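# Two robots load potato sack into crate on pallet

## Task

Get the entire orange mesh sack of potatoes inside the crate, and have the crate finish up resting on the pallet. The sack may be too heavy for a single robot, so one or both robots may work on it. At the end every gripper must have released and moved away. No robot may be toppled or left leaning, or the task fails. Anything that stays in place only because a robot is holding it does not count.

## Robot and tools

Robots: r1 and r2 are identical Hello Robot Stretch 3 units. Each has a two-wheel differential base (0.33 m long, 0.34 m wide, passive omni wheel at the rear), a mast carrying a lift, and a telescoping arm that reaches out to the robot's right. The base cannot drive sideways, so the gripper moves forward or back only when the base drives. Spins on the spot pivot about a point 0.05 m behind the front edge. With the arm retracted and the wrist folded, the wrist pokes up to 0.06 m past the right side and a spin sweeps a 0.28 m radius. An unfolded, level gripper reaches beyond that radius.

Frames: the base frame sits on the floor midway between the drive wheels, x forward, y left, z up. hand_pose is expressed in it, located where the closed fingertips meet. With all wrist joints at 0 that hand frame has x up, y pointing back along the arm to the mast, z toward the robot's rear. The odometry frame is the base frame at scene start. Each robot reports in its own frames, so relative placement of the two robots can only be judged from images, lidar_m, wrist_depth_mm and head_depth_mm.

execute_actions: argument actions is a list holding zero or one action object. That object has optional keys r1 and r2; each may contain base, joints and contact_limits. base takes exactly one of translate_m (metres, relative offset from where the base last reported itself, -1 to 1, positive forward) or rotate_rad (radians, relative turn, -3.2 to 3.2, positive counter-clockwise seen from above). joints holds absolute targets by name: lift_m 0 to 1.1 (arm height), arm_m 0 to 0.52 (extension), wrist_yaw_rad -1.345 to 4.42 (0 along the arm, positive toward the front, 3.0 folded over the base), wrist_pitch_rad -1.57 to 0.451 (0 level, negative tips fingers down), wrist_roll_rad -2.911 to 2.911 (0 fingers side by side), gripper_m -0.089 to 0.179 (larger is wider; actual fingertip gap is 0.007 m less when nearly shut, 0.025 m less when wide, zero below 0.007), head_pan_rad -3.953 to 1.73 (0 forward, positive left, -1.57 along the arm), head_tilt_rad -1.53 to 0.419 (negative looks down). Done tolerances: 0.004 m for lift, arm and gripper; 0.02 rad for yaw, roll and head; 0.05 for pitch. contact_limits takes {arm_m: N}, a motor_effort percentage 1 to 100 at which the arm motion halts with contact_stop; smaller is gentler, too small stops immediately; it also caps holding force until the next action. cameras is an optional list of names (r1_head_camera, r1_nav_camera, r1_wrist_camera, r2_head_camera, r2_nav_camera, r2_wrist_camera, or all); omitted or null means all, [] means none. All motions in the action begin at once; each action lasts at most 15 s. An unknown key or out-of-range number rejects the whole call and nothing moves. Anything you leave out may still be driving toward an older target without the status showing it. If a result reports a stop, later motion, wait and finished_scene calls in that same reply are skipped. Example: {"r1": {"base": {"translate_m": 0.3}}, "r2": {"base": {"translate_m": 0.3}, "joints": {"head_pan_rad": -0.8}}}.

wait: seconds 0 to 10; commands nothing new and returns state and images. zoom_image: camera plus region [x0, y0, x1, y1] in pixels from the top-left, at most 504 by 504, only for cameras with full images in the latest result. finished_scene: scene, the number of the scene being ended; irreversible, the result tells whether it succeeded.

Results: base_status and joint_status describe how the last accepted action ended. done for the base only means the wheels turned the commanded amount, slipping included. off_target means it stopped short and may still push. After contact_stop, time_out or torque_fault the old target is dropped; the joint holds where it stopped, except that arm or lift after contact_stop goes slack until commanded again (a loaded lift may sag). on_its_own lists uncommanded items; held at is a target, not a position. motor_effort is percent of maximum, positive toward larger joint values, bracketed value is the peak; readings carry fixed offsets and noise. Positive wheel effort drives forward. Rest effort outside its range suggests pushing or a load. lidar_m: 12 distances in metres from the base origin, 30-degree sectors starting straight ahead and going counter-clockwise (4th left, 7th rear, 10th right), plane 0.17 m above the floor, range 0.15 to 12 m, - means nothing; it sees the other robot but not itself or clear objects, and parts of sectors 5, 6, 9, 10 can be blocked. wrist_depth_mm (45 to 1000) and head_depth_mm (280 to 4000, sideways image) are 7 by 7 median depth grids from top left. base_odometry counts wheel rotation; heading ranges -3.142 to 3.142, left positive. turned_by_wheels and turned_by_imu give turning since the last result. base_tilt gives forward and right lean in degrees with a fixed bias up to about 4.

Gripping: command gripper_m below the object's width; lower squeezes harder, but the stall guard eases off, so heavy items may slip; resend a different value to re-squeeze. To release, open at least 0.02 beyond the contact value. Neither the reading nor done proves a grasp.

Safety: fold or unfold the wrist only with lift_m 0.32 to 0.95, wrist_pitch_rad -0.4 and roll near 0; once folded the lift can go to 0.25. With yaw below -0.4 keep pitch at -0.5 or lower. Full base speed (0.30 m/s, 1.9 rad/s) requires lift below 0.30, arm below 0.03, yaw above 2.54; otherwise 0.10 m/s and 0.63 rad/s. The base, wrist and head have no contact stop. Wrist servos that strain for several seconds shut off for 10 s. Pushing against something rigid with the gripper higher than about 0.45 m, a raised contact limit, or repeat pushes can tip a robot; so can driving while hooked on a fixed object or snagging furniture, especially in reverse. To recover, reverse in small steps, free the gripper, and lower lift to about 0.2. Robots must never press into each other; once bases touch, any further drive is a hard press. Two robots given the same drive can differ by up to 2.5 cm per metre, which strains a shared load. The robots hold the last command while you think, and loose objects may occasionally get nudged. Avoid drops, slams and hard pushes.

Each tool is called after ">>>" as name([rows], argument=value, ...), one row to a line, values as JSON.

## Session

>>> execute_actions(actions=[])

Scene clock: 0.00 s.
r1.base_odometry: x=+0.000 y=+0.000 heading=+0.000 (m, m, rad; r1's odometry frame)
r1.turned_by_wheels: +0.000 (rad since the last result)
r1.turned_by_imu: +0.000 (rad since the last result)
r1.base_tilt: forward=-2.1 right=+0.2 (deg)
r1.lidar_m: 1.22 1.26 1.06 1.02 1.06 1.42 3.72 4.69 3.87 2.77 1.76 1.27
r1.head_depth_mm: 1167 1176 1184 1192 1204 1204 1217 / 1158 1166 1178 1186 1194 1199 1204 / 1159 1161 1169 1180 1183 1194 1205 / 1146 1151 1165 1164 1178 1189 1197 / 1140 1152 1158 1166 1165 1172 1185 / 1135 1141 1138 1152 1166 1167 1182 / 1127 1129 1141 1142 1156 1169 1166
r1.base_status: not commanded
r1.joint_positions: lift_m=+0.572 arm_m=+0.001 wrist_yaw_rad=+2.821 wrist_pitch_rad=-0.348 wrist_roll_rad=-0.001 gripper_m=+0.037 head_pan_rad=+0.010 head_tilt_rad=-0.005
r1.joint_status: not commanded
r1.motor_effort: left_wheel=+1 right_wheel=+0 lift_m=+19 arm_m=+0 wrist_yaw_rad=+0 wrist_pitch_rad=+3 wrist_roll_rad=+0 gripper_m=+0 head_pan_rad=+0 head_tilt_rad=+1 (%)
r1.hand_pose: x=+0.0522 y=+0.0753 z=+0.6009 quat_wxyz=(+0.232, +0.706, +0.010, +0.669) (m; r1's base frame)
r1.wrist_depth_mm: 830 879 948 - - - - / - 930 - - - - - / - - - - - - - / - - - - - - - / - - - - - - - / 856 - 839 859 831 853 852 / 739 - 735 728 741 732 727
r2.base_odometry: x=+0.000 y=+0.000 heading=+0.000 (m, m, rad; r2's odometry frame)
r2.turned_by_wheels: +0.000 (rad since the last result)
r2.turned_by_imu: +0.000 (rad since the last result)
r2.base_tilt: forward=-2.1 right=+0.1 (deg)
r2.lidar_m: 2.77 3.93 5.29 3.92 1.38 1.00 0.96 0.99 0.83 0.80 0.83 1.12
r2.head_depth_mm: 2035 2257 2227 2236 2210 2205 2087 / 2115 2958 3177 3162 3139 2991 2263 / 2112 3255 3824 3892 3920 3352 2263 / 2115 3265 3821 3890 3909 3349 2271 / 2123 3277 3840 3797 3890 3323 2246 / 2136 3286 3789 3825 3830 2925 2257 / 2128 3322 3779 3819 3807 3271 2245
r2.base_status: not commanded
r2.joint_positions: lift_m=+0.544 arm_m=-0.002 wrist_yaw_rad=+3.080 wrist_pitch_rad=-0.563 wrist_roll_rad=+0.000 gripper_m=+0.037 head_pan_rad=+0.005 head_tilt_rad=+0.005
r2.joint_status: not commanded
r2.motor_effort: left_wheel=+1 right_wheel=-1 lift_m=+19 arm_m=+0 wrist_yaw_rad=-1 wrist_pitch_rad=+5 wrist_roll_rad=+0 gripper_m=-1 head_pan_rad=+0 head_tilt_rad=+1 (%)
r2.hand_pose: x=-0.0086 y=+0.0606 z=+0.5260 quat_wxyz=(+0.218, +0.685, +0.175, +0.673) (m; r2's base frame)
r2.wrist_depth_mm: - - - - - - - / - - - - - - - / - - - - - - - / 944 959 992 964 972 954 965 / 814 840 - 829 843 825 857 / 722 740 - 734 735 737 736 / 658 652 685 664 655 671 672
pictures: r1_head_camera (sideways: a quarter turn clockwise sets it upright), r1_nav_camera (sideways: a quarter turn counterclockwise sets it upright), r1_wrist_camera, r2_head_camera (sideways: a quarter turn clockwise sets it upright), r2_nav_camera (sideways: a quarter turn counterclockwise sets it upright), r2_wrist_camera
Images, in order (width x height): r1_head_camera 896x504, r1_nav_camera 672x504, r1_wrist_camera 644x364, r2_head_camera 896x504, r2_nav_camera 672x504, r2_wrist_camera 644x364.

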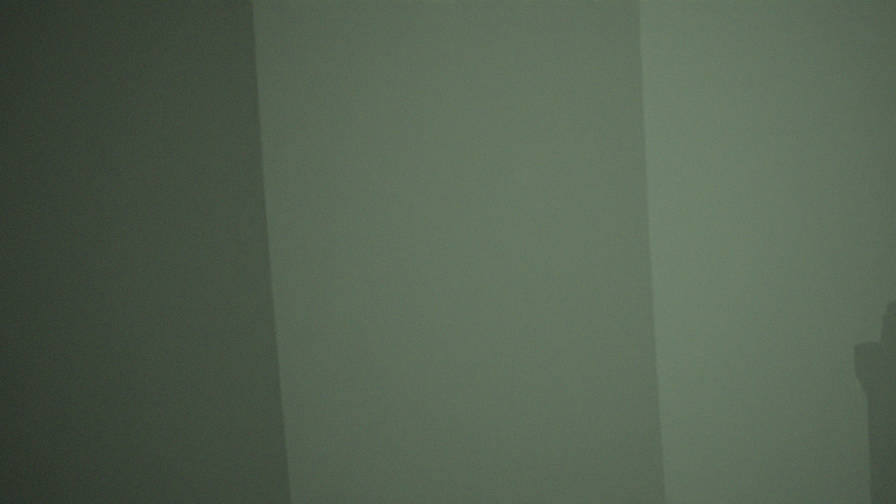

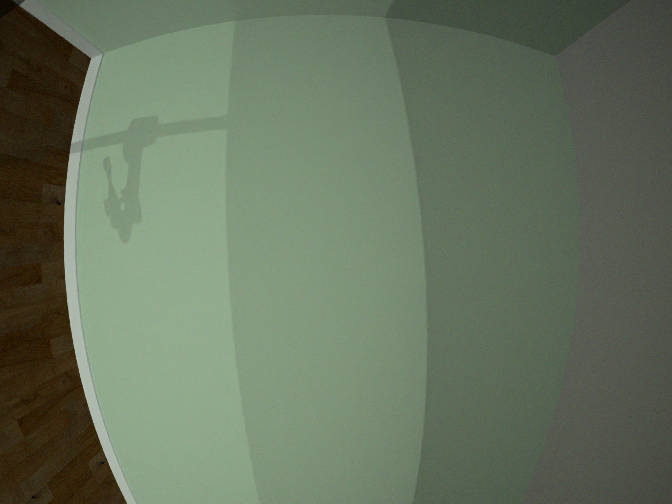

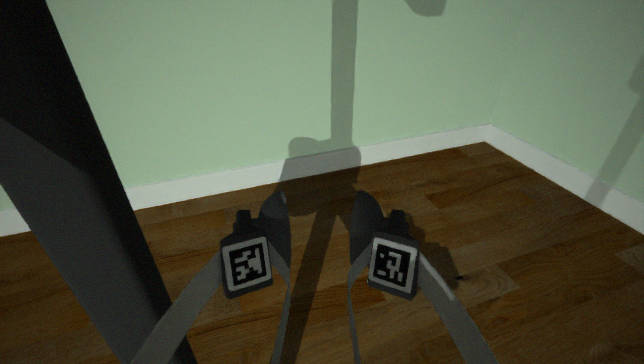

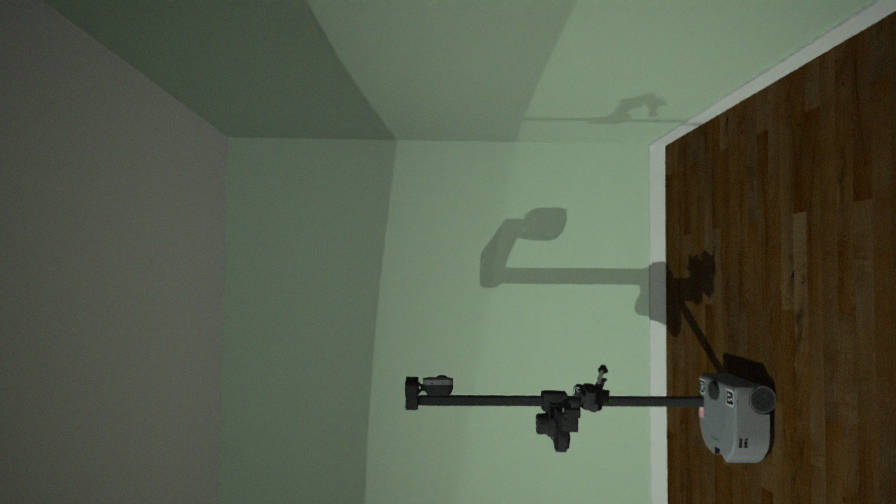

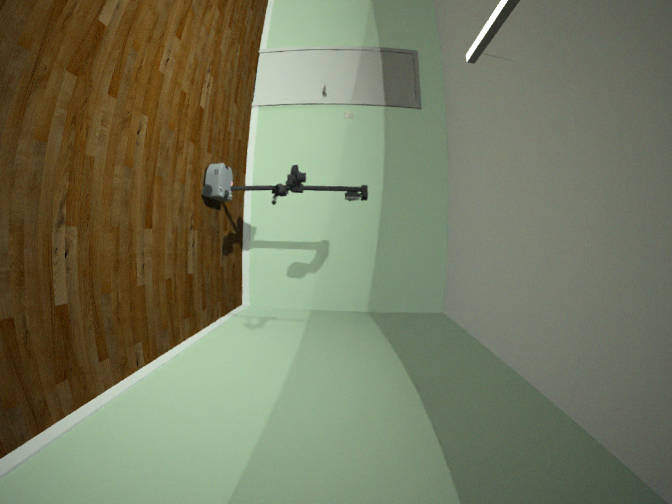

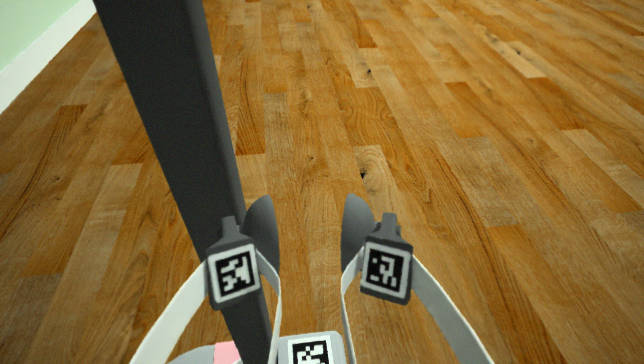

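>>> execute_actions([
  {"r1": {"joints": {"lift_m": 0.27, "wrist_pitch_rad": -0.45, "head_pan_rad": -2.8, "head_tilt_rad": -0.35}}, "r2": {"joints": {"lift_m": 0.27, "wrist_pitch_rad": -0.45, "head_pan_rad": 1.25, "head_tilt_rad": -0.35}}},
], cameras=["r1_head_camera", "r1_nav_camera", "r2_head_camera", "r2_nav_camera"])

Scene clock: 8.33 s.
r1.base_odometry: x=+0.000 y=+0.000 heading=+0.000 (m, m, rad; r1's odometry frame)
r1.turned_by_wheels: +0.000 (rad since the last result)
r1.turned_by_imu: +0.002 (rad since the last result)
r1.base_tilt: forward=-2.0 right=+0.1 (deg)
r1.lidar_m: 1.22 1.26 1.06 1.02 1.06 1.42 3.72 4.70 3.90 2.76 1.77 1.27
r1.head_depth_mm: - - - 3488 2300 1727 1370 / - - - 3535 2353 1719 1371 / - - - 3550 2325 1726 1379 / - - - 3583 2324 1705 1369 / - - - 3526 2300 1713 1362 / - - - 3478 2325 1722 1362 / - - - 3557 2307 1711 1375
r1.base_status: not commanded
r1.joint_positions: lift_m=+0.270 arm_m=+0.001 wrist_yaw_rad=+2.821 wrist_pitch_rad=-0.462 wrist_roll_rad=-0.001 gripper_m=+0.037 head_pan_rad=-2.793 head_tilt_rad=-0.346
r1.joint_status: all done
r1.motor_effort: left_wheel=+0(1) right_wheel=+0(0) lift_m=+16(15) arm_m=+0(0) wrist_yaw_rad=+1(0) wrist_pitch_rad=+3(4) wrist_roll_rad=+0(0) gripper_m=+0(0) head_pan_rad=-3(54) head_tilt_rad=-2(18) (%)
r1.hand_pose: x=+0.0477 y=+0.0619 z=+0.2731 quat_wxyz=(+0.270, +0.705, +0.050, +0.654) (m; r1's base frame)
r1.wrist_depth_mm: 837 892 945 - - - - / - 931 957 963 960 939 959 / - 755 739 743 738 736 737 / - 610 599 613 603 605 597 / 513 - 522 510 508 507 508 / 456 - - 444 431 435 440 / - - - 390 386 387 385
r2.base_odometry: x=+0.000 y=+0.000 heading=+0.000 (m, m, rad; r2's odometry frame)
r2.turned_by_wheels: +0.000 (rad since the last result)
r2.turned_by_imu: +0.001 (rad since the last result)
r2.base_tilt: forward=-2.1 right=+0.1 (deg)
r2.lidar_m: 2.77 3.91 5.36 3.92 1.38 1.00 0.96 0.99 0.84 0.80 0.83 1.12
r2.head_depth_mm: - - - 3692 2467 1858 1489 / - - - 3612 2437 1849 1480 / - - - 3642 2439 1844 1477 / - - - 3637 2444 1831 1470 / - - - 3554 2407 1823 1474 / - - - 3553 2404 1816 1472 / - - - 3566 2382 1813 1459
r2.base_status: not commanded
r2.joint_positions: lift_m=+0.270 arm_m=-0.002 wrist_yaw_rad=+3.080 wrist_pitch_rad=-0.472 wrist_roll_rad=+0.000 gripper_m=+0.037 head_pan_rad=+1.243 head_tilt_rad=-0.345
r2.joint_status: all done
r2.motor_effort: left_wheel=+0(1) right_wheel=-1(0) lift_m=+16(17) arm_m=+0(1) wrist_yaw_rad=+0(0) wrist_pitch_rad=+9(10) wrist_roll_rad=+0(0) gripper_m=+0(0) head_pan_rad=+2(34) head_tilt_rad=-2(20) (%)
r2.hand_pose: x=-0.0078 y=+0.0739 z=+0.2710 quat_wxyz=(+0.187, +0.692, +0.144, +0.682) (m; r2's base frame)
r2.wrist_depth_mm: - - - - - - - / - - - - - - - / 773 793 783 795 801 779 797 / 630 637 644 650 638 637 656 / 537 538 - 548 540 550 554 / 481 - - - 463 468 475 / - - - - 410 416 415
pictures: r1_head_camera (sideways: a quarter turn clockwise sets it upright), r1_nav_camera (sideways: a quarter turn counterclockwise sets it upright), r2_head_camera (sideways: a quarter turn clockwise sets it upright), r2_nav_camera (sideways: a quarter turn counterclockwise sets it upright)
Images, in order (width x height): r1_head_camera 896x504, r1_nav_camera 672x504, r2_head_camera 896x504, r2_nav_camera 672x504.

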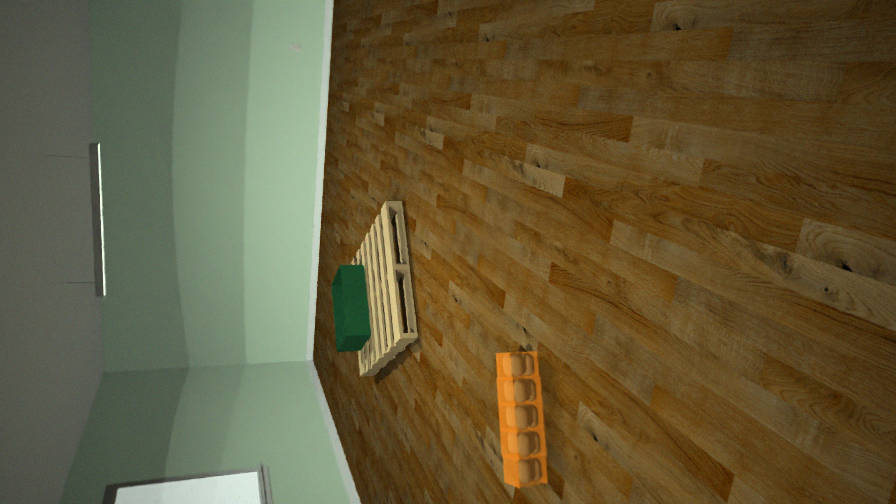

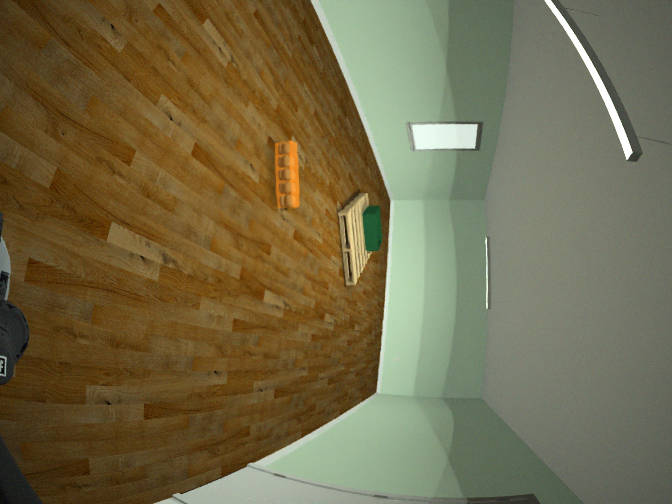

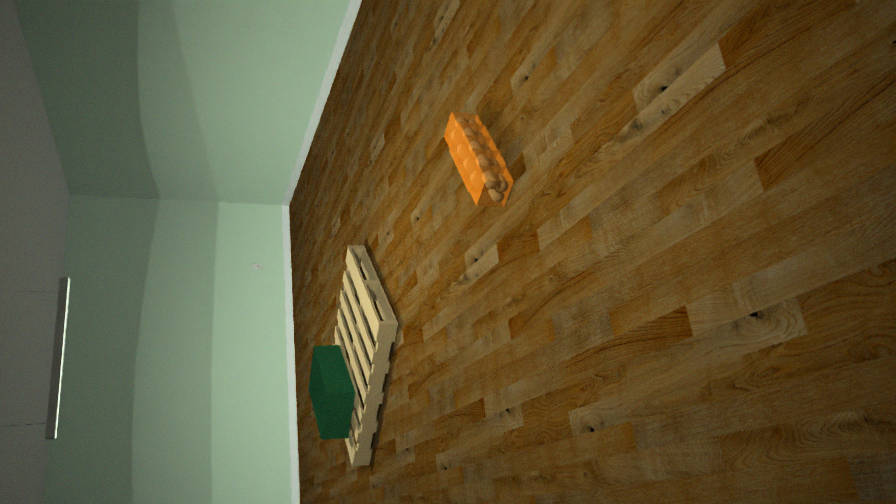

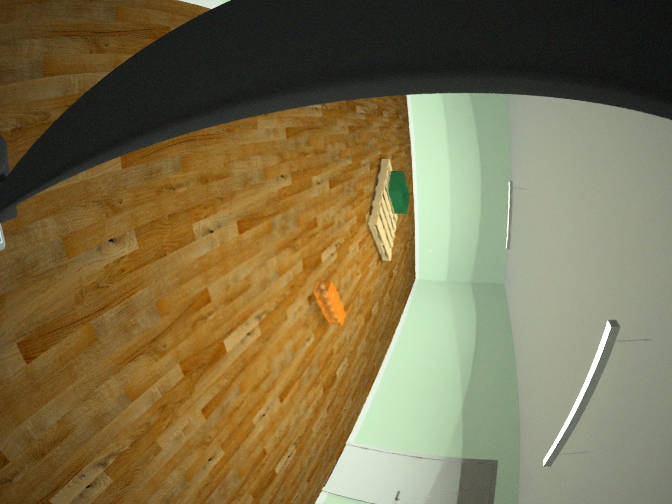

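>>> execute_actions([
  {"r1": {"base": {"rotate_rad": 3.096}, "joints": {"head_pan_rad": 0.5, "head_tilt_rad": -0.45}}, "r2": {"base": {"rotate_rad": 1.234}, "joints": {"head_pan_rad": 0.0, "head_tilt_rad": -0.55}}},
], cameras=[])

>>> execute_actions([
  {"r1": {"base": {"translate_m": 1.0}}, "r2": {"base": {"translate_m": 1.0}}},
], cameras=[])

>>> execute_actions([
  {"r1": {"base": {"translate_m": 1.0}}, "r2": {"base": {"translate_m": 0.6}}},
], cameras=["r1_head_camera", "r2_head_camera", "r1_nav_camera", "r2_nav_camera"])

Scene clock: 131.40 s.
r1.base_odometry: x=+0.000 y=+0.000 heading=+3.096 (m, m, rad; r1's odometry frame)
r1.turned_by_wheels: +3.096 (rad since the last result)
r1.turned_by_imu: +3.118 (rad since the last result)
r1.base_tilt: forward=-2.2 right=+0.1 (deg)
r1.lidar_m: 3.25 4.70 3.93 2.76 1.84 1.28 1.22 1.25 1.08 1.02 1.05 1.37
r1.head_depth_mm: - - - 2874 2036 1566 1283 / - - - 2852 2038 1571 1284 / - - - 2857 2022 1565 1288 / - - - 2835 2010 1570 1270 / - - - 2629 2027 1558 1274 / - - - 2839 2016 1553 1278 / - - - 2783 1981 1559 1273
r1.base_status: done
r1.joint_positions: lift_m=+0.270 arm_m=+0.001 wrist_yaw_rad=+2.821 wrist_pitch_rad=-0.462 wrist_roll_rad=-0.001 gripper_m=+0.037 head_pan_rad=+0.493 head_tilt_rad=-0.445
r1.joint_status: all done
r1.motor_effort: left_wheel=-1(6) right_wheel=+3(11) lift_m=+16(16) arm_m=+0(0) wrist_yaw_rad=+0(0) wrist_pitch_rad=+3(3) wrist_roll_rad=+0(0) gripper_m=+0(0) head_pan_rad=+4(54) head_tilt_rad=-2(11) (%)
r1.hand_pose: x=+0.0477 y=+0.0619 z=+0.2731 quat_wxyz=(+0.270, +0.705, +0.050, +0.654) (m; r1's base frame)
r1.wrist_depth_mm: - - - - - - - / - 981 972 969 944 953 961 / - 758 746 738 737 729 739 / - 613 608 611 599 604 602 / 511 - 526 510 505 505 510 / 455 - - 445 427 440 440 / - - - 389 388 387 387
r2.base_odometry: x=+0.000 y=+0.000 heading=+1.234 (m, m, rad; r2's odometry frame)
r2.turned_by_wheels: +1.234 (rad since the last result)
r2.turned_by_imu: +1.225 (rad since the last result)
r2.base_tilt: forward=-2.1 right=+0.1 (deg)
r2.lidar_m: 4.80 2.26 1.17 0.96 0.96 0.98 0.81 0.80 0.89 1.41 2.64 4.15
r2.head_depth_mm: - - 3493 2446 1892 1537 1295 / - - 3477 2432 1872 1526 1289 / - - 3430 2420 1856 1529 1285 / - - 3436 2414 1866 1521 1287 / - - 3414 2403 1855 1519 1282 / - - 3366 2389 1842 1508 1276 / - - 3328 2383 1851 1504 1273
r2.base_status: done
r2.joint_positions: lift_m=+0.270 arm_m=-0.002 wrist_yaw_rad=+3.080 wrist_pitch_rad=-0.472 wrist_roll_rad=+0.000 gripper_m=+0.037 head_pan_rad=+0.007 head_tilt_rad=-0.543
r2.joint_status: all done
r2.motor_effort: left_wheel=-2(9) right_wheel=+2(11) lift_m=+15(16) arm_m=-1(1) wrist_yaw_rad=+0(0) wrist_pitch_rad=+9(9) wrist_roll_rad=+0(0) gripper_m=+0(0) head_pan_rad=-2(33) head_tilt_rad=-2(16) (%)
r2.hand_pose: x=-0.0078 y=+0.0739 z=+0.2710 quat_wxyz=(+0.187, +0.692, +0.144, +0.682) (m; r2's base frame)
r2.wrist_depth_mm: 772 - 968 - - - - / 816 - 974 - - - - / 799 778 784 796 781 778 809 / 654 634 647 645 651 644 645 / 541 542 - 555 545 545 545 / 476 - - - 464 475 464 / - - - - 415 411 419
pictures: none
No camera images: the call's "cameras" was empty. Leave "cameras" out to get every camera's image.

Scene clock: 136.43 s.
r1.base_odometry: x=-0.999 y=+0.046 heading=+3.096 (m, m, rad; r1's odometry frame)
r1.turned_by_wheels: +0.000 (rad since the last result)
r1.turned_by_imu: +0.005 (rad since the last result)
r1.base_tilt: forward=-2.3 right=+0.1 (deg)
r1.lidar_m: 3.12 3.84 3.96 2.50 3.32 2.34 2.22 1.46 1.02 0.97 0.98 1.28
r1.head_depth_mm: - - - 2864 2045 1571 1289 / - - - 2853 2012 1583 1283 / - - - 2863 2004 1567 1281 / - - - 2833 2007 1559 1277 / - - 3949 2814 1998 1549 1276 / - - - 2799 1994 1554 1275 / - - - 2759 1923 1549 1267
r1.base_status: done
r1.joint_positions: lift_m=+0.270 arm_m=+0.001 wrist_yaw_rad=+2.821 wrist_pitch_rad=-0.463 wrist_roll_rad=-0.001 gripper_m=+0.037 head_pan_rad=+0.493 head_tilt_rad=-0.445
r1.joint_status: not commanded
r1.motor_effort: left_wheel=-1(5) right_wheel=+3(10) lift_m=+16(16) arm_m=-1(0) wrist_yaw_rad=+0(1) wrist_pitch_rad=+3(3) wrist_roll_rad=+0(0) gripper_m=+0(0) head_pan_rad=+4(5) head_tilt_rad=-2(2) (%)
r1.hand_pose: x=+0.0477 y=+0.0618 z=+0.2730 quat_wxyz=(+0.270, +0.705, +0.050, +0.654) (m; r1's base frame)
r1.wrist_depth_mm: - - - - - - - / - 980 962 955 964 952 946 / - 747 749 744 726 740 736 / - 609 605 600 608 600 599 / 514 - 531 510 509 509 505 / 456 - - 440 428 439 439 / - - - 389 388 388 386
r2.base_odometry: x=+0.331 y=+0.944 heading=+1.234 (m, m, rad; r2's odometry frame)
r2.turned_by_wheels: +0.000 (rad since the last result)
r2.turned_by_imu: +0.001 (rad since the last result)
r2.base_tilt: forward=-2.1 right=+0.1 (deg)
r2.lidar_m: 3.80 3.07 1.58 1.31 1.30 1.43 1.75 1.74 1.93 3.05 2.37 3.78
r2.head_depth_mm: - - 3497 2456 1887 1539 1293 / - - 3449 2314 1891 1534 1290 / - - 3449 2433 1867 1521 1287 / - - 3418 2393 1870 1516 1280 / - - 3347 2416 1858 1516 1283 / - - 3364 2396 1845 1508 1278 / - - 3337 2368 1839 1504 1269
r2.base_status: done
r2.joint_positions: lift_m=+0.270 arm_m=-0.002 wrist_yaw_rad=+3.080 wrist_pitch_rad=-0.472 wrist_roll_rad=+0.000 gripper_m=+0.037 head_pan_rad=+0.007 head_tilt_rad=-0.544
r2.joint_status: not commanded
r2.motor_effort: left_wheel=-2(6) right_wheel=+2(9) lift_m=+15(15) arm_m=+0(1) wrist_yaw_rad=+1(0) wrist_pitch_rad=+9(9) wrist_roll_rad=+0(0) gripper_m=+0(0) head_pan_rad=-2(2) head_tilt_rad=-2(3) (%)
r2.hand_pose: x=-0.0078 y=+0.0740 z=+0.2711 quat_wxyz=(+0.187, +0.692, +0.144, +0.682) (m; r2's base frame)
r2.wrist_depth_mm: - - - - - - - / - - - - - - - / 769 798 786 780 805 792 813 / 643 639 647 648 643 639 644 / 531 531 - 552 553 543 559 / 481 - - - 462 476 462 / - - - - 416 412 413
pictures: none
No camera images: the call's "cameras" was empty. Leave "cameras" out to get every camera's image.

Scene clock: 141.47 s.
r1.base_odometry: x=-1.998 y=+0.092 heading=+3.096 (m, m, rad; r1's odometry frame)
r1.turned_by_wheels: +0.000 (rad since the last result)
r1.turned_by_imu: +0.005 (rad since the last result)
r1.base_tilt: forward=-2.1 right=+0.1 (deg)
r1.lidar_m: 2.98 3.06 4.03 3.81 3.90 3.37 3.19 1.37 0.94 0.89 0.94 1.23
r1.head_depth_mm: - - - 2886 2015 1583 1287 / - - - 2885 2027 1561 1285 / - - - 2850 2011 1557 1275 / - - - 2813 2013 1557 1281 / - - - 2616 2009 1570 1281 / - - - 2645 1997 1558 1272 / - - - 2651 1994 1555 1272
r1.base_status: done
r1.joint_positions: lift_m=+0.270 arm_m=+0.001 wrist_yaw_rad=+2.821 wrist_pitch_rad=-0.463 wrist_roll_rad=-0.001 gripper_m=+0.037 head_pan_rad=+0.493 head_tilt_rad=-0.445
r1.joint_status: not commanded
r1.motor_effort: left_wheel=-1(5) right_wheel=+2(10) lift_m=+16(17) arm_m=-1(0) wrist_yaw_rad=+1(0) wrist_pitch_rad=+3(3) wrist_roll_rad=+0(0) gripper_m=+0(0) head_pan_rad=+4(4) head_tilt_rad=-2(1) (%)
r1.hand_pose: x=+0.0477 y=+0.0618 z=+0.2730 quat_wxyz=(+0.270, +0.705, +0.050, +0.654) (m; r1's base frame)
r1.wrist_depth_mm: - - - - - - - / - 991 958 963 959 948 960 / - 748 756 745 736 741 731 / - 606 604 602 605 607 607 / 512 - 530 515 507 504 504 / 458 - - 442 431 438 439 / - - - 387 386 386 386
r2.base_odometry: x=+0.529 y=+1.510 heading=+1.234 (m, m, rad; r2's odometry frame)
r2.turned_by_wheels: +0.000 (rad since the last result)
r2.turned_by_imu: +0.001 (rad since the last result)
r2.base_tilt: forward=-2.1 right=+0.2 (deg)
r2.lidar_m: 3.22 3.24 1.84 1.51 1.50 1.66 2.32 2.31 2.56 3.24 2.34 3.61
r2.head_depth_mm: - - 3481 2434 1774 1540 1296 / - - 3485 2450 1876 1496 1291 / - - 3443 2450 1874 1530 1287 / - - 3288 2414 1854 1514 1282 / - - 3162 2404 1848 1521 1277 / - - 3145 2395 1847 1513 1279 / - - 3128 2365 1835 1501 1272
r2.base_status: done
r2.joint_positions: lift_m=+0.270 arm_m=-0.002 wrist_yaw_rad=+3.080 wrist_pitch_rad=-0.472 wrist_roll_rad=+0.000 gripper_m=+0.037 head_pan_rad=+0.007 head_tilt_rad=-0.544
r2.joint_status: not commanded
r2.motor_effort: left_wheel=-3(6) right_wheel=+1(9) lift_m=+16(15) arm_m=-1(1) wrist_yaw_rad=+0(0) wrist_pitch_rad=+9(9) wrist_roll_rad=+0(0) gripper_m=+1(0) head_pan_rad=-2(2) head_tilt_rad=-2(2) (%)
r2.hand_pose: x=-0.0078 y=+0.0740 z=+0.2711 quat_wxyz=(+0.187, +0.692, +0.144, +0.682) (m; r2's base frame)
r2.wrist_depth_mm: - - - - - - - / 997 - - - - - - / 791 782 789 792 795 799 807 / 641 642 636 636 641 649 650 / 535 533 - 554 535 541 537 / 479 - - - 461 471 471 / - - - - 414 418 416
pictures: r1_head_camera (sideways: a quarter turn clockwise sets it upright), r1_nav_camera (sideways: a quarter turn counterclockwise sets it upright), r2_head_camera (sideways: a quarter turn clockwise sets it upright), r2_nav_camera (sideways: a quarter turn counterclockwise sets it upright)
Images, in order (width x height): r1_head_camera 896x504, r1_nav_camera 672x504, r2_head_camera 896x504, r2_nav_camera 672x504.

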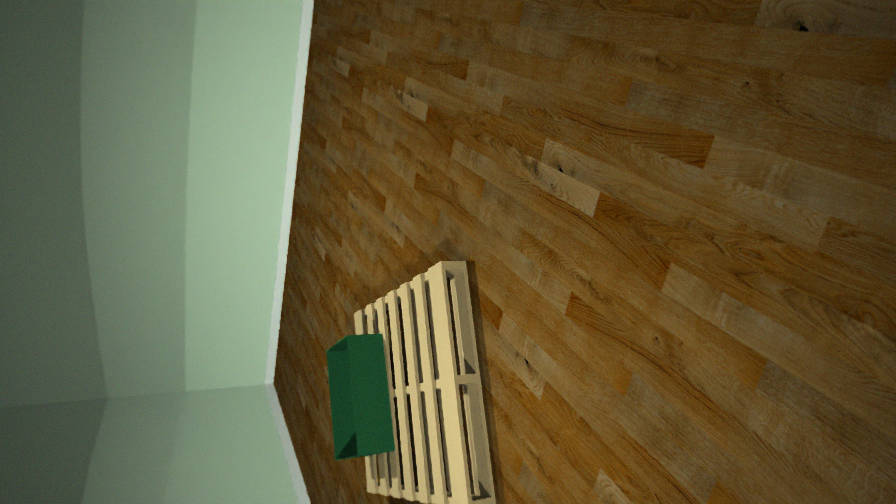

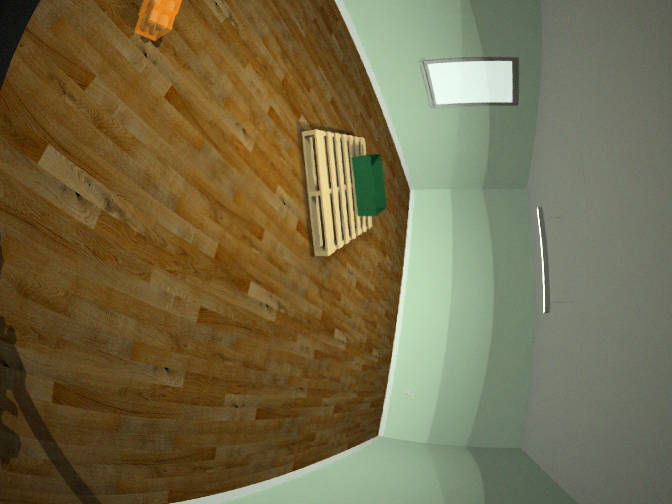

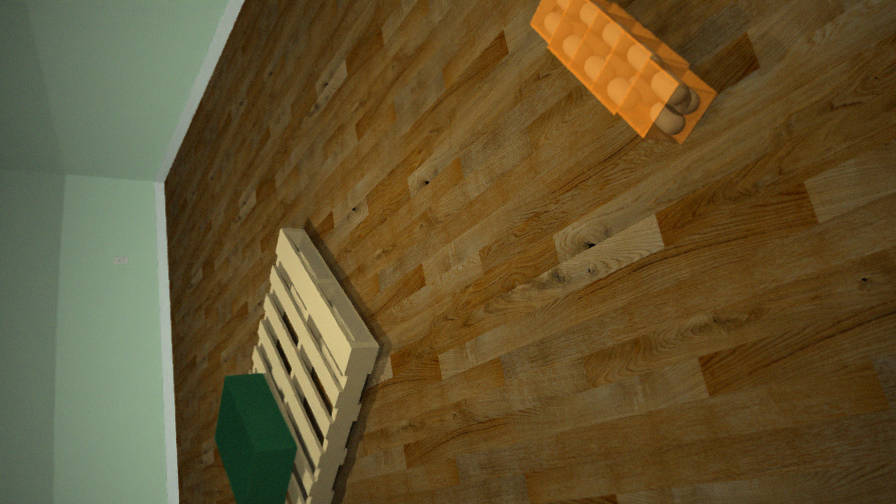

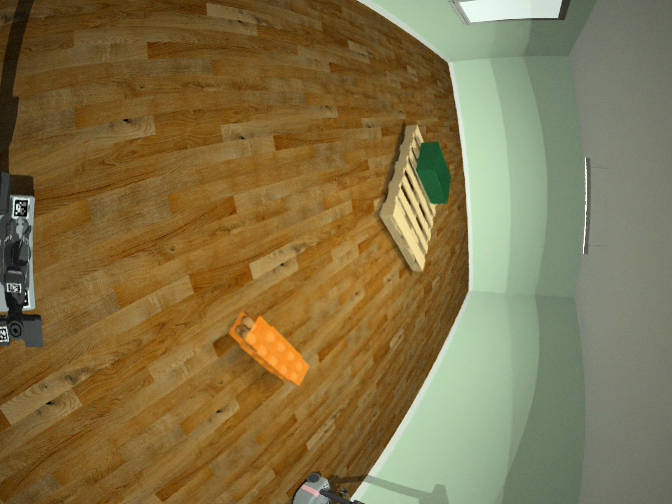

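>>> execute_actions([
  {"r1": {"base": {"rotate_rad": -0.196}}, "r2": {"base": {"rotate_rad": -0.151}}},
], cameras=[])

>>> execute_actions([
  {"r1": {"base": {"translate_m": 0.90}}, "r2": {"base": {"translate_m": 0.80}}},
], cameras=[])

>>> execute_actions([
  {"r1": {"base": {"rotate_rad": -2.226}, "joints": {"head_pan_rad": -2.2, "head_tilt_rad": -0.6}}, "r2": {"base": {"rotate_rad": -0.591}, "joints": {"head_tilt_rad": -1.0}}},
], cameras=["r1_head_camera", "r2_head_camera", "r1_nav_camera"])

Scene clock: 187.30 s.
r1.base_odometry: x=-1.998 y=+0.092 heading=+2.900 (m, m, rad; r1's odometry frame)
r1.turned_by_wheels: -0.196 (rad since the last result)
r1.turned_by_imu: -0.196 (rad since the last result)
r1.base_tilt: forward=-2.0 right=+0.1 (deg)
r1.lidar_m: 1.87 5.47 3.05 3.82 3.84 3.67 3.20 1.80 1.03 0.89 0.89 1.07
r1.head_depth_mm: - - - 2843 2050 1569 1286 / - - - 2850 2027 1563 1285 / - - - 2818 2025 1568 1272 / - - - 2853 2030 1553 1286 / - - - 2848 2013 1556 1273 / - - - 2623 2008 1555 1273 / - - - 2648 1997 1556 1268
r1.base_status: done
r1.joint_positions: lift_m=+0.270 arm_m=+0.001 wrist_yaw_rad=+2.821 wrist_pitch_rad=-0.463 wrist_roll_rad=-0.001 gripper_m=+0.037 head_pan_rad=+0.493 head_tilt_rad=-0.445
r1.joint_status: not commanded
r1.motor_effort: left_wheel=+2(7) right_wheel=-2(7) lift_m=+16(15) arm_m=-1(0) wrist_yaw_rad=+1(0) wrist_pitch_rad=+3(3) wrist_roll_rad=+0(0) gripper_m=+0(0) head_pan_rad=+4(4) head_tilt_rad=-2(1) (%)
r1.hand_pose: x=+0.0477 y=+0.0618 z=+0.2730 quat_wxyz=(+0.270, +0.705, +0.050, +0.654) (m; r1's base frame)
r1.wrist_depth_mm: - - - - - - - / - 965 967 973 962 953 949 / - 750 743 739 746 726 740 / - 610 604 599 607 607 608 / 512 - 531 510 510 508 506 / 454 - - 443 426 440 440 / - - - 390 388 387 386
r2.base_odometry: x=+0.529 y=+1.510 heading=+1.083 (m, m, rad; r2's odometry frame)
r2.turned_by_wheels: -0.151 (rad since the last result)
r2.turned_by_imu: -0.149 (rad since the last result)
r2.base_tilt: forward=-2.1 right=+0.0 (deg)
r2.lidar_m: 4.72 3.21 2.07 1.54 1.52 1.57 2.19 2.31 2.41 3.35 3.20 2.34
r2.head_depth_mm: 3931 - 3491 2453 1880 1530 1297 / - - 3470 2424 1801 1536 1292 / - - 3440 2433 1869 1515 1287 / - - 3427 2407 1868 1520 1286 / - - 3372 2386 1851 1514 1278 / - - 3133 2380 1838 1513 1274 / - - 3091 2386 1846 1501 1273
r2.base_status: done
r2.joint_positions: lift_m=+0.270 arm_m=-0.002 wrist_yaw_rad=+3.080 wrist_pitch_rad=-0.472 wrist_roll_rad=+0.000 gripper_m=+0.037 head_pan_rad=+0.007 head_tilt_rad=-0.544
r2.joint_status: not commanded
r2.motor_effort: left_wheel=+2(8) right_wheel=-3(8) lift_m=+16(16) arm_m=-1(1) wrist_yaw_rad=+1(0) wrist_pitch_rad=+9(9) wrist_roll_rad=+0(0) gripper_m=+0(0) head_pan_rad=-2(2) head_tilt_rad=-2(2) (%)
r2.hand_pose: x=-0.0078 y=+0.0740 z=+0.2711 quat_wxyz=(+0.187, +0.692, +0.144, +0.682) (m; r2's base frame)
r2.wrist_depth_mm: - - - - - - - / - - - - - - - / 771 758 788 807 796 814 798 / 634 632 653 644 658 641 646 / 544 527 - 555 552 544 547 / 483 - - - 461 468 470 / - - - - 409 414 416
pictures: none
No camera images: the call's "cameras" was empty. Leave "cameras" out to get every camera's image.

Scene clock: 192.00 s.
r1.base_odometry: x=-2.872 y=+0.307 heading=+2.900 (m, m, rad; r1's odometry frame)
r1.turned_by_wheels: +0.000 (rad since the last result)
r1.turned_by_imu: +0.005 (rad since the last result)
r1.base_tilt: forward=-2.2 right=+0.1 (deg)
r1.lidar_m: 1.44 4.62 2.58 4.04 2.39 4.66 4.07 1.32 0.80 0.69 0.70 0.82
r1.head_depth_mm: 3692 - - 2814 2029 1578 1282 / 3767 - - 2845 2013 1554 1290 / 3905 - - 2815 1999 1568 1292 / - - - 2794 2006 1561 1278 / - - - 2801 2010 1556 1273 / - - - 2808 1999 1566 1262 / - - - 2817 1999 1550 1275
r1.base_status: done
r1.joint_positions: lift_m=+0.270 arm_m=+0.001 wrist_yaw_rad=+2.821 wrist_pitch_rad=-0.463 wrist_roll_rad=-0.001 gripper_m=+0.037 head_pan_rad=+0.493 head_tilt_rad=-0.445
r1.joint_status: not commanded
r1.motor_effort: left_wheel=+2(8) right_wheel=-2(5) lift_m=+16(16) arm_m=+0(0) wrist_yaw_rad=+1(1) wrist_pitch_rad=+3(3) wrist_roll_rad=+0(0) gripper_m=+0(0) head_pan_rad=+4(4) head_tilt_rad=-2(2) (%)
r1.hand_pose: x=+0.0477 y=+0.0618 z=+0.2730 quat_wxyz=(+0.270, +0.705, +0.050, +0.654) (m; r1's base frame)
r1.wrist_depth_mm: - - - - - - - / - 963 981 956 945 938 944 / - 745 748 745 735 742 742 / - 604 604 607 601 600 598 / 516 - 531 509 508 506 508 / 460 - - 441 427 438 440 / - - - 388 390 386 388
r2.base_odometry: x=+0.904 y=+2.217 heading=+1.083 (m, m, rad; r2's odometry frame)
r2.turned_by_wheels: +0.000 (rad since the last result)
r2.turned_by_imu: +0.001 (rad since the last result)
r2.base_tilt: forward=-2.1 right=+0.0 (deg)
r2.lidar_m: 4.17 2.51 2.61 1.94 1.91 1.97 2.76 2.99 3.15 2.96 2.85 2.26
r2.head_depth_mm: 3433 3647 3522 2457 1883 1531 1263 / 3889 - 3483 2451 1879 1532 1290 / - - 3433 2412 1875 1532 1290 / - - 3405 2411 1865 1516 1282 / - - 3392 2382 1851 1514 1278 / - - 3347 2375 1860 1511 1278 / - - 3335 2236 1831 1500 1271
r2.base_status: done
r2.joint_positions: lift_m=+0.270 arm_m=-0.002 wrist_yaw_rad=+3.080 wrist_pitch_rad=-0.471 wrist_roll_rad=+0.001 gripper_m=+0.037 head_pan_rad=+0.007 head_tilt_rad=-0.544
r2.joint_status: not commanded
r2.motor_effort: left_wheel=+2(11) right_wheel=-3(7) lift_m=+16(16) arm_m=+0(1) wrist_yaw_rad=-1(0) wrist_pitch_rad=+9(9) wrist_roll_rad=+0(0) gripper_m=+0(0) head_pan_rad=-2(2) head_tilt_rad=-2(2) (%)
r2.hand_pose: x=-0.0078 y=+0.0740 z=+0.2711 quat_wxyz=(+0.187, +0.692, +0.144, +0.682) (m; r2's base frame)
r2.wrist_depth_mm: - - - - - - - / - - - - - - - / 785 772 784 790 800 781 788 / 631 644 643 643 645 654 658 / 532 544 - 545 535 545 544 / 475 - - - 466 468 480 / - - - - 412 414 414
pictures: none
No camera images: the call's "cameras" was empty. Leave "cameras" out to get every camera's image.

Scene clock: 194.67 s.
r1.base_odometry: x=-2.872 y=+0.307 heading=+0.674 (m, m, rad; r1's odometry frame)
r1.turned_by_wheels: -2.226 (rad since the last result)
r1.turned_by_imu: -2.240 (rad since the last result)
r1.base_tilt: forward=-2.0 right=+0.2 (deg)
r1.lidar_m: 0.87 0.70 0.70 0.76 1.16 4.62 2.58 2.62 2.49 2.39 4.10 1.71
r1.head_depth_mm: 3418 3699 3128 2194 1720 1399 1180 / 3412 3775 3099 2227 1714 1405 1179 / 3371 3755 3113 2200 1709 1399 1183 / 3428 3738 3154 2182 1711 1396 1188 / 3351 3751 3112 2198 1708 1397 1179 / 3397 3782 3077 2202 1720 1394 1176 / 3373 3748 3041 2172 1705 1402 1177
r1.base_status: done
r1.joint_positions: lift_m=+0.270 arm_m=+0.001 wrist_yaw_rad=+2.821 wrist_pitch_rad=-0.463 wrist_roll_rad=-0.001 gripper_m=+0.037 head_pan_rad=-2.193 head_tilt_rad=-0.593
r1.joint_status: all done
r1.motor_effort: left_wheel=+2(9) right_wheel=-2(8) lift_m=+16(17) arm_m=-1(0) wrist_yaw_rad=+0(2) wrist_pitch_rad=+3(3) wrist_roll_rad=+0(0) gripper_m=+0(0) head_pan_rad=-4(53) head_tilt_rad=-2(14) (%)
r1.hand_pose: x=+0.0477 y=+0.0618 z=+0.2730 quat_wxyz=(+0.270, +0.705, +0.050, +0.654) (m; r1's base frame)
r1.wrist_depth_mm: 929 870 786 702 656 600 551 / - 931 845 778 717 645 598 / - 755 744 731 727 682 642 / - 604 600 604 599 600 601 / 517 - 528 508 508 509 511 / 457 - - 443 431 440 435 / - - - 389 388 384 385
r2.base_odometry: x=+0.904 y=+2.217 heading=+0.492 (m, m, rad; r2's odometry frame)
r2.turned_by_wheels: -0.591 (rad since the last result)
r2.turned_by_imu: -0.586 (rad since the last result)
r2.base_tilt: forward=-2.1 right=+0.2 (deg)
r2.lidar_m: 2.40 3.91 2.50 2.80 1.98 1.89 1.94 2.56 3.00 3.08 3.01 2.85
r2.head_depth_mm: 2372 2005 1744 1534 1376 1242 1131 / 2351 1983 1744 1532 1364 1231 1139 / 2317 1990 1719 1523 1356 1229 1137 / 2209 1970 1713 1401 1272 1212 1134 / 2227 1961 1707 1498 1331 1222 1130 / 2281 1949 1694 1494 1344 1218 1127 / 2266 1944 1684 1489 1336 1212 1109
r2.base_status: done
r2.joint_positions: lift_m=+0.270 arm_m=-0.002 wrist_yaw_rad=+3.080 wrist_pitch_rad=-0.471 wrist_roll_rad=+0.000 gripper_m=+0.037 head_pan_rad=+0.007 head_tilt_rad=-0.988
r2.joint_status: all done
r2.motor_effort: left_wheel=+2(10) right_wheel=-2(10) lift_m=+15(15) arm_m=-1(1) wrist_yaw_rad=+0(0) wrist_pitch_rad=+9(9) wrist_roll_rad=+0(0) gripper_m=+0(1) head_pan_rad=-2(2) head_tilt_rad=-4(25) (%)
r2.hand_pose: x=-0.0078 y=+0.0740 z=+0.2711 quat_wxyz=(+0.187, +0.692, +0.144, +0.682) (m; r2's base frame)
r2.wrist_depth_mm: - - - - - - - / - - - - - - - / 780 778 798 800 785 796 798 / 647 643 640 629 643 641 649 / 538 547 - 550 538 549 546 / 482 - - - 463 472 470 / - - - - 413 411 414
pictures: r1_head_camera (sideways: a quarter turn clockwise sets it upright), r1_nav_camera (sideways: a quarter turn counterclockwise sets it upright), r2_head_camera (sideways: a quarter turn clockwise sets it upright)
Images, in order (width x height): r1_head_camera 896x504, r1_nav_camera 672x504, r2_head_camera 896x504.

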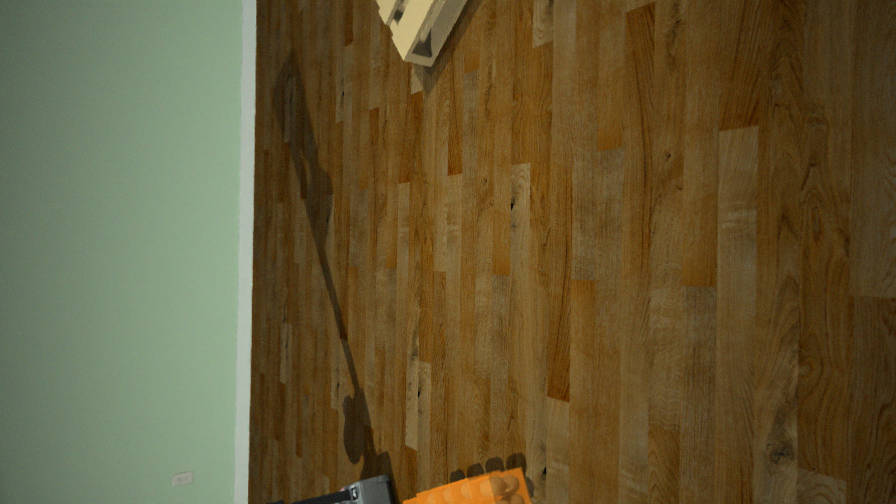

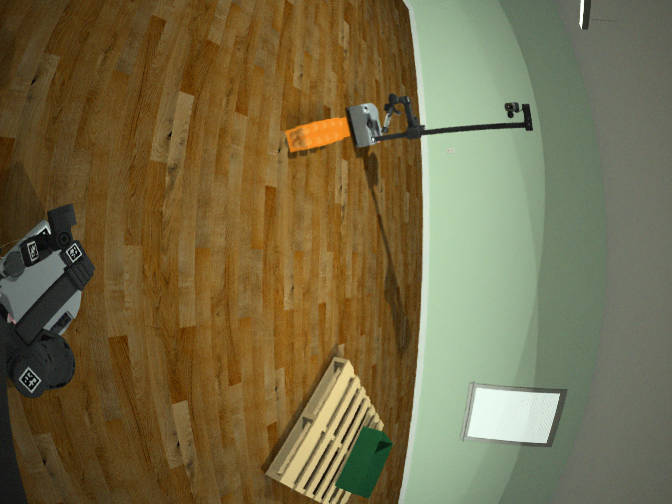

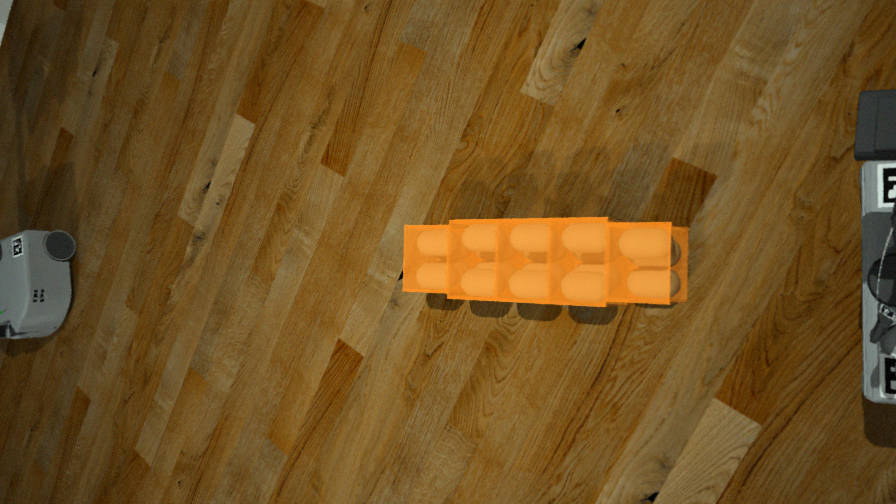

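>>> execute_actions([
  {"r1": {"joints": {"head_pan_rad": -3.0, "head_tilt_rad": -0.6}}, "r2": {"base": {"translate_m": 0.31}}},
], cameras=["r1_head_camera", "r2_head_camera"])

>>> execute_actions([
  {"r2": {"base": {"translate_m": 0.6}}},
], cameras=["r2_head_camera"])

Scene clock: 213.03 s.
r1.base_odometry: x=-2.872 y=+0.307 heading=+0.674 (m, m, rad; r1's odometry frame)
r1.turned_by_wheels: +0.000 (rad since the last result)
r1.turned_by_imu: +0.002 (rad since the last result)
r1.base_tilt: forward=-2.3 right=+0.0 (deg)
r1.lidar_m: 0.87 0.70 0.69 0.76 1.16 4.61 2.58 2.63 2.16 2.08 4.12 1.70
r1.head_depth_mm: - - 3104 2212 1727 1408 1189 / - - 3165 2223 1733 1407 1185 / - - 3106 2177 1694 1407 1179 / - - 2836 2125 1699 1398 1178 / - - 2687 2150 1699 1396 1181 / - - 2643 2147 1703 1383 1178 / 3745 - 3035 2153 1705 1381 1170
r1.base_status: not commanded
r1.joint_positions: lift_m=+0.270 arm_m=+0.001 wrist_yaw_rad=+2.821 wrist_pitch_rad=-0.463 wrist_roll_rad=-0.001 gripper_m=+0.037 head_pan_rad=-2.993 head_tilt_rad=-0.593
r1.joint_status: all done
r1.motor_effort: left_wheel=+2(2) right_wheel=-2(2) lift_m=+17(16) arm_m=+0(0) wrist_yaw_rad=+0(1) wrist_pitch_rad=+3(3) wrist_roll_rad=+0(0) gripper_m=+0(0) head_pan_rad=-4(47) head_tilt_rad=-2(3) (%)
r1.hand_pose: x=+0.0477 y=+0.0618 z=+0.2730 quat_wxyz=(+0.270, +0.705, +0.050, +0.654) (m; r1's base frame)
r1.wrist_depth_mm: 935 861 779 709 656 602 555 / - 923 868 775 713 650 597 / - 747 744 744 729 691 646 / - 614 604 608 608 606 599 / 509 - 527 510 505 510 506 / 457 - - 442 429 442 436 / - - - 388 386 389 388
r2.base_odometry: x=+1.177 y=+2.363 heading=+0.492 (m, m, rad; r2's odometry frame)
r2.turned_by_wheels: +0.000 (rad since the last result)
r2.turned_by_imu: +0.001 (rad since the last result)
r2.base_tilt: forward=-2.1 right=+0.1 (deg)
r2.lidar_m: 2.09 3.52 2.39 2.66 2.26 2.16 2.22 2.93 3.13 3.24 2.72 2.57
r2.head_depth_mm: 2368 2005 1743 1527 1369 1238 1133 / 2332 1990 1720 1527 1361 1229 1142 / 2331 1988 1719 1522 1360 1234 1135 / 2062 1966 1708 1511 1258 1148 1078 / 2092 1957 1714 1506 1348 1215 1133 / 2284 1944 1685 1497 1344 1215 1124 / 2263 1934 1685 1498 1340 1210 1112
r2.base_status: done
r2.joint_positions: lift_m=+0.270 arm_m=-0.002 wrist_yaw_rad=+3.080 wrist_pitch_rad=-0.471 wrist_roll_rad=+0.000 gripper_m=+0.037 head_pan_rad=+0.007 head_tilt_rad=-0.988
r2.joint_status: not commanded
r2.motor_effort: left_wheel=+4(12) right_wheel=-1(8) lift_m=+16(16) arm_m=-1(1) wrist_yaw_rad=+0(1) wrist_pitch_rad=+9(9) wrist_roll_rad=+0(0) gripper_m=+0(0) head_pan_rad=-3(2) head_tilt_rad=-5(5) (%)
r2.hand_pose: x=-0.0078 y=+0.0740 z=+0.2711 quat_wxyz=(+0.187, +0.692, +0.144, +0.682) (m; r2's base frame)
r2.wrist_depth_mm: - - - - - - - / - - - - - - - / 770 772 787 776 795 802 788 / 639 632 642 634 627 639 650 / 540 532 - 549 546 544 545 / 482 - - - 473 470 475 / - - - - 416 412 417
pictures: r1_head_camera (sideways: a quarter turn clockwise sets it upright), r2_head_camera (sideways: a quarter turn clockwise sets it upright)
Images, in order (width x height): r1_head_camera 896x504, r2_head_camera 896x504.

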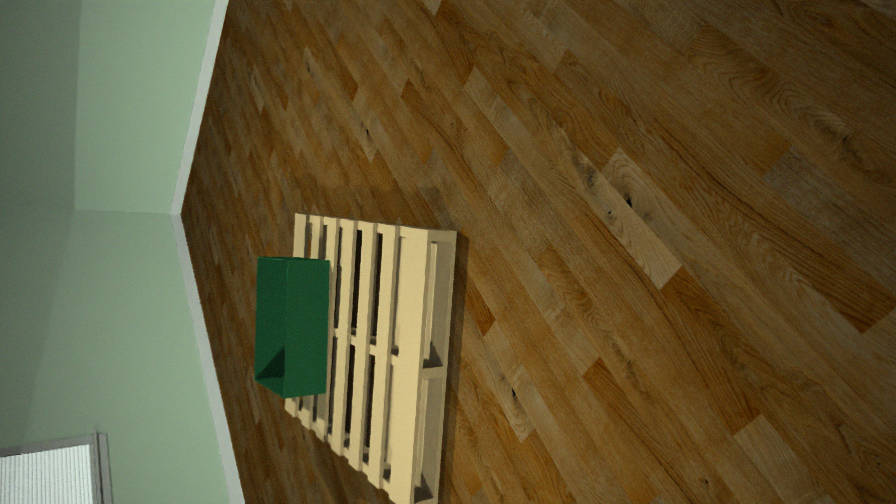

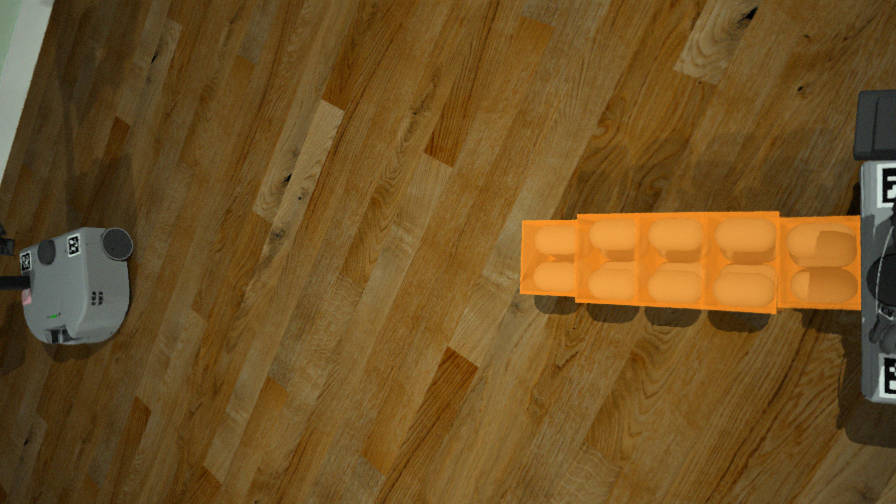

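Scene clock: 216.57 s.
r1.base_odometry: x=-2.872 y=+0.307 heading=+0.674 (m, m, rad; r1's odometry frame)
r1.turned_by_wheels: +0.000 (rad since the last result)
r1.turned_by_imu: +0.001 (rad since the last result)
r1.base_tilt: forward=-2.1 right=+0.1 (deg)
r1.lidar_m: 0.87 0.70 0.69 0.76 1.16 4.61 2.58 2.63 1.57 1.48 4.10 1.71
r1.head_depth_mm: - - 3111 2223 1714 1413 1186 / - - 3116 2222 1706 1407 1174 / - - 3099 2232 1700 1395 1175 / - - 2820 2104 1694 1390 1181 / - - 2687 2173 1701 1386 1178 / - - 2661 2151 1685 1386 1174 / 3726 - 3024 2149 1707 1389 1170
r1.base_status: not commanded
r1.joint_positions: lift_m=+0.270 arm_m=+0.001 wrist_yaw_rad=+2.821 wrist_pitch_rad=-0.463 wrist_roll_rad=-0.001 gripper_m=+0.037 head_pan_rad=-2.993 head_tilt_rad=-0.593
r1.joint_status: not commanded
r1.motor_effort: left_wheel=+2(2) right_wheel=-2(2) lift_m=+16(16) arm_m=+0(0) wrist_yaw_rad=+1(1) wrist_pitch_rad=+3(3) wrist_roll_rad=+0(0) gripper_m=+0(0) head_pan_rad=-4(4) head_tilt_rad=-2(3) (%)
r1.hand_pose: x=+0.0477 y=+0.0618 z=+0.2730 quat_wxyz=(+0.270, +0.705, +0.050, +0.654) (m; r1's base frame)
r1.wrist_depth_mm: 936 873 784 708 640 598 554 / - 921 866 778 708 652 600 / - 751 750 743 732 683 639 / - 611 609 612 599 599 601 / 509 - 523 510 509 504 507 / 455 - - 440 431 438 437 / - - - 385 388 387 386
r2.base_odometry: x=+1.706 y=+2.647 heading=+0.492 (m, m, rad; r2's odometry frame)
r2.turned_by_wheels: +0.000 (rad since the last result)
r2.turned_by_imu: +0.001 (rad since the last result)
r2.base_tilt: forward=-2.3 right=+0.1 (deg)
r2.lidar_m: 1.48 2.80 2.47 2.26 2.83 2.69 2.76 3.59 3.41 3.05 2.15 2.04
r2.head_depth_mm: 1958 2001 1727 1526 1369 1237 1134 / 2066 1995 1726 1528 1361 1235 1141 / 2155 1984 1720 1518 1354 1230 1136 / 2140 1700 1715 1509 1253 1141 1071 / 1482 1747 1699 1501 1348 1219 1128 / 2283 1949 1695 1493 1340 1218 1125 / 2268 1940 1680 1490 1339 1218 1111
r2.base_status: done
r2.joint_positions: lift_m=+0.270 arm_m=-0.002 wrist_yaw_rad=+3.080 wrist_pitch_rad=-0.471 wrist_roll_rad=+0.001 gripper_m=+0.037 head_pan_rad=+0.007 head_tilt_rad=-0.989
r2.joint_status: not commanded
r2.motor_effort: left_wheel=+4(14) right_wheel=+0(10) lift_m=+15(15) arm_m=-1(1) wrist_yaw_rad=+0(1) wrist_pitch_rad=+9(9) wrist_roll_rad=+0(0) gripper_m=+0(0) head_pan_rad=-2(2) head_tilt_rad=-4(5) (%)
r2.hand_pose: x=-0.0078 y=+0.0740 z=+0.2711 quat_wxyz=(+0.187, +0.692, +0.144, +0.682) (m; r2's base frame)
r2.wrist_depth_mm: - - - - - - - / - - - - - - - / 785 774 775 807 810 790 807 / 638 634 650 641 651 638 660 / 539 540 - 546 539 542 540 / 475 - - - 461 471 475 / - - - - 414 413 415
pictures: r2_head_camera (sideways: a quarter turn clockwise sets it upright)
Images, in order (width x height): r2_head_camera 896x504.

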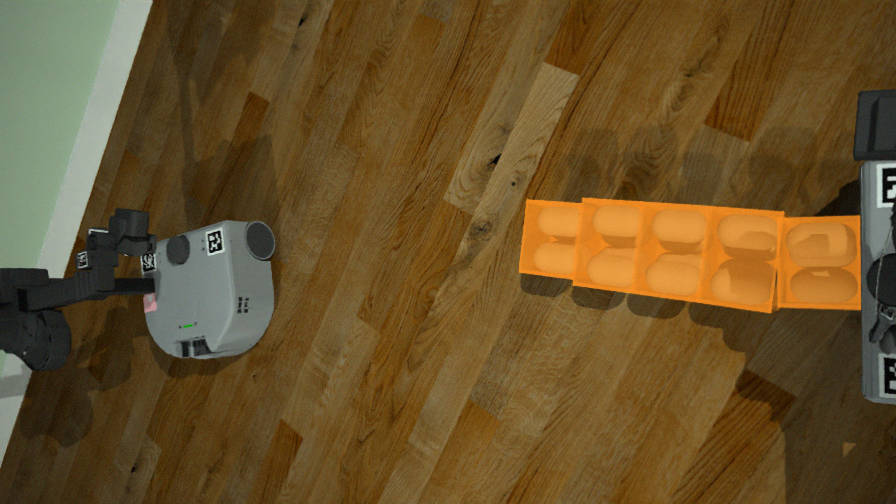

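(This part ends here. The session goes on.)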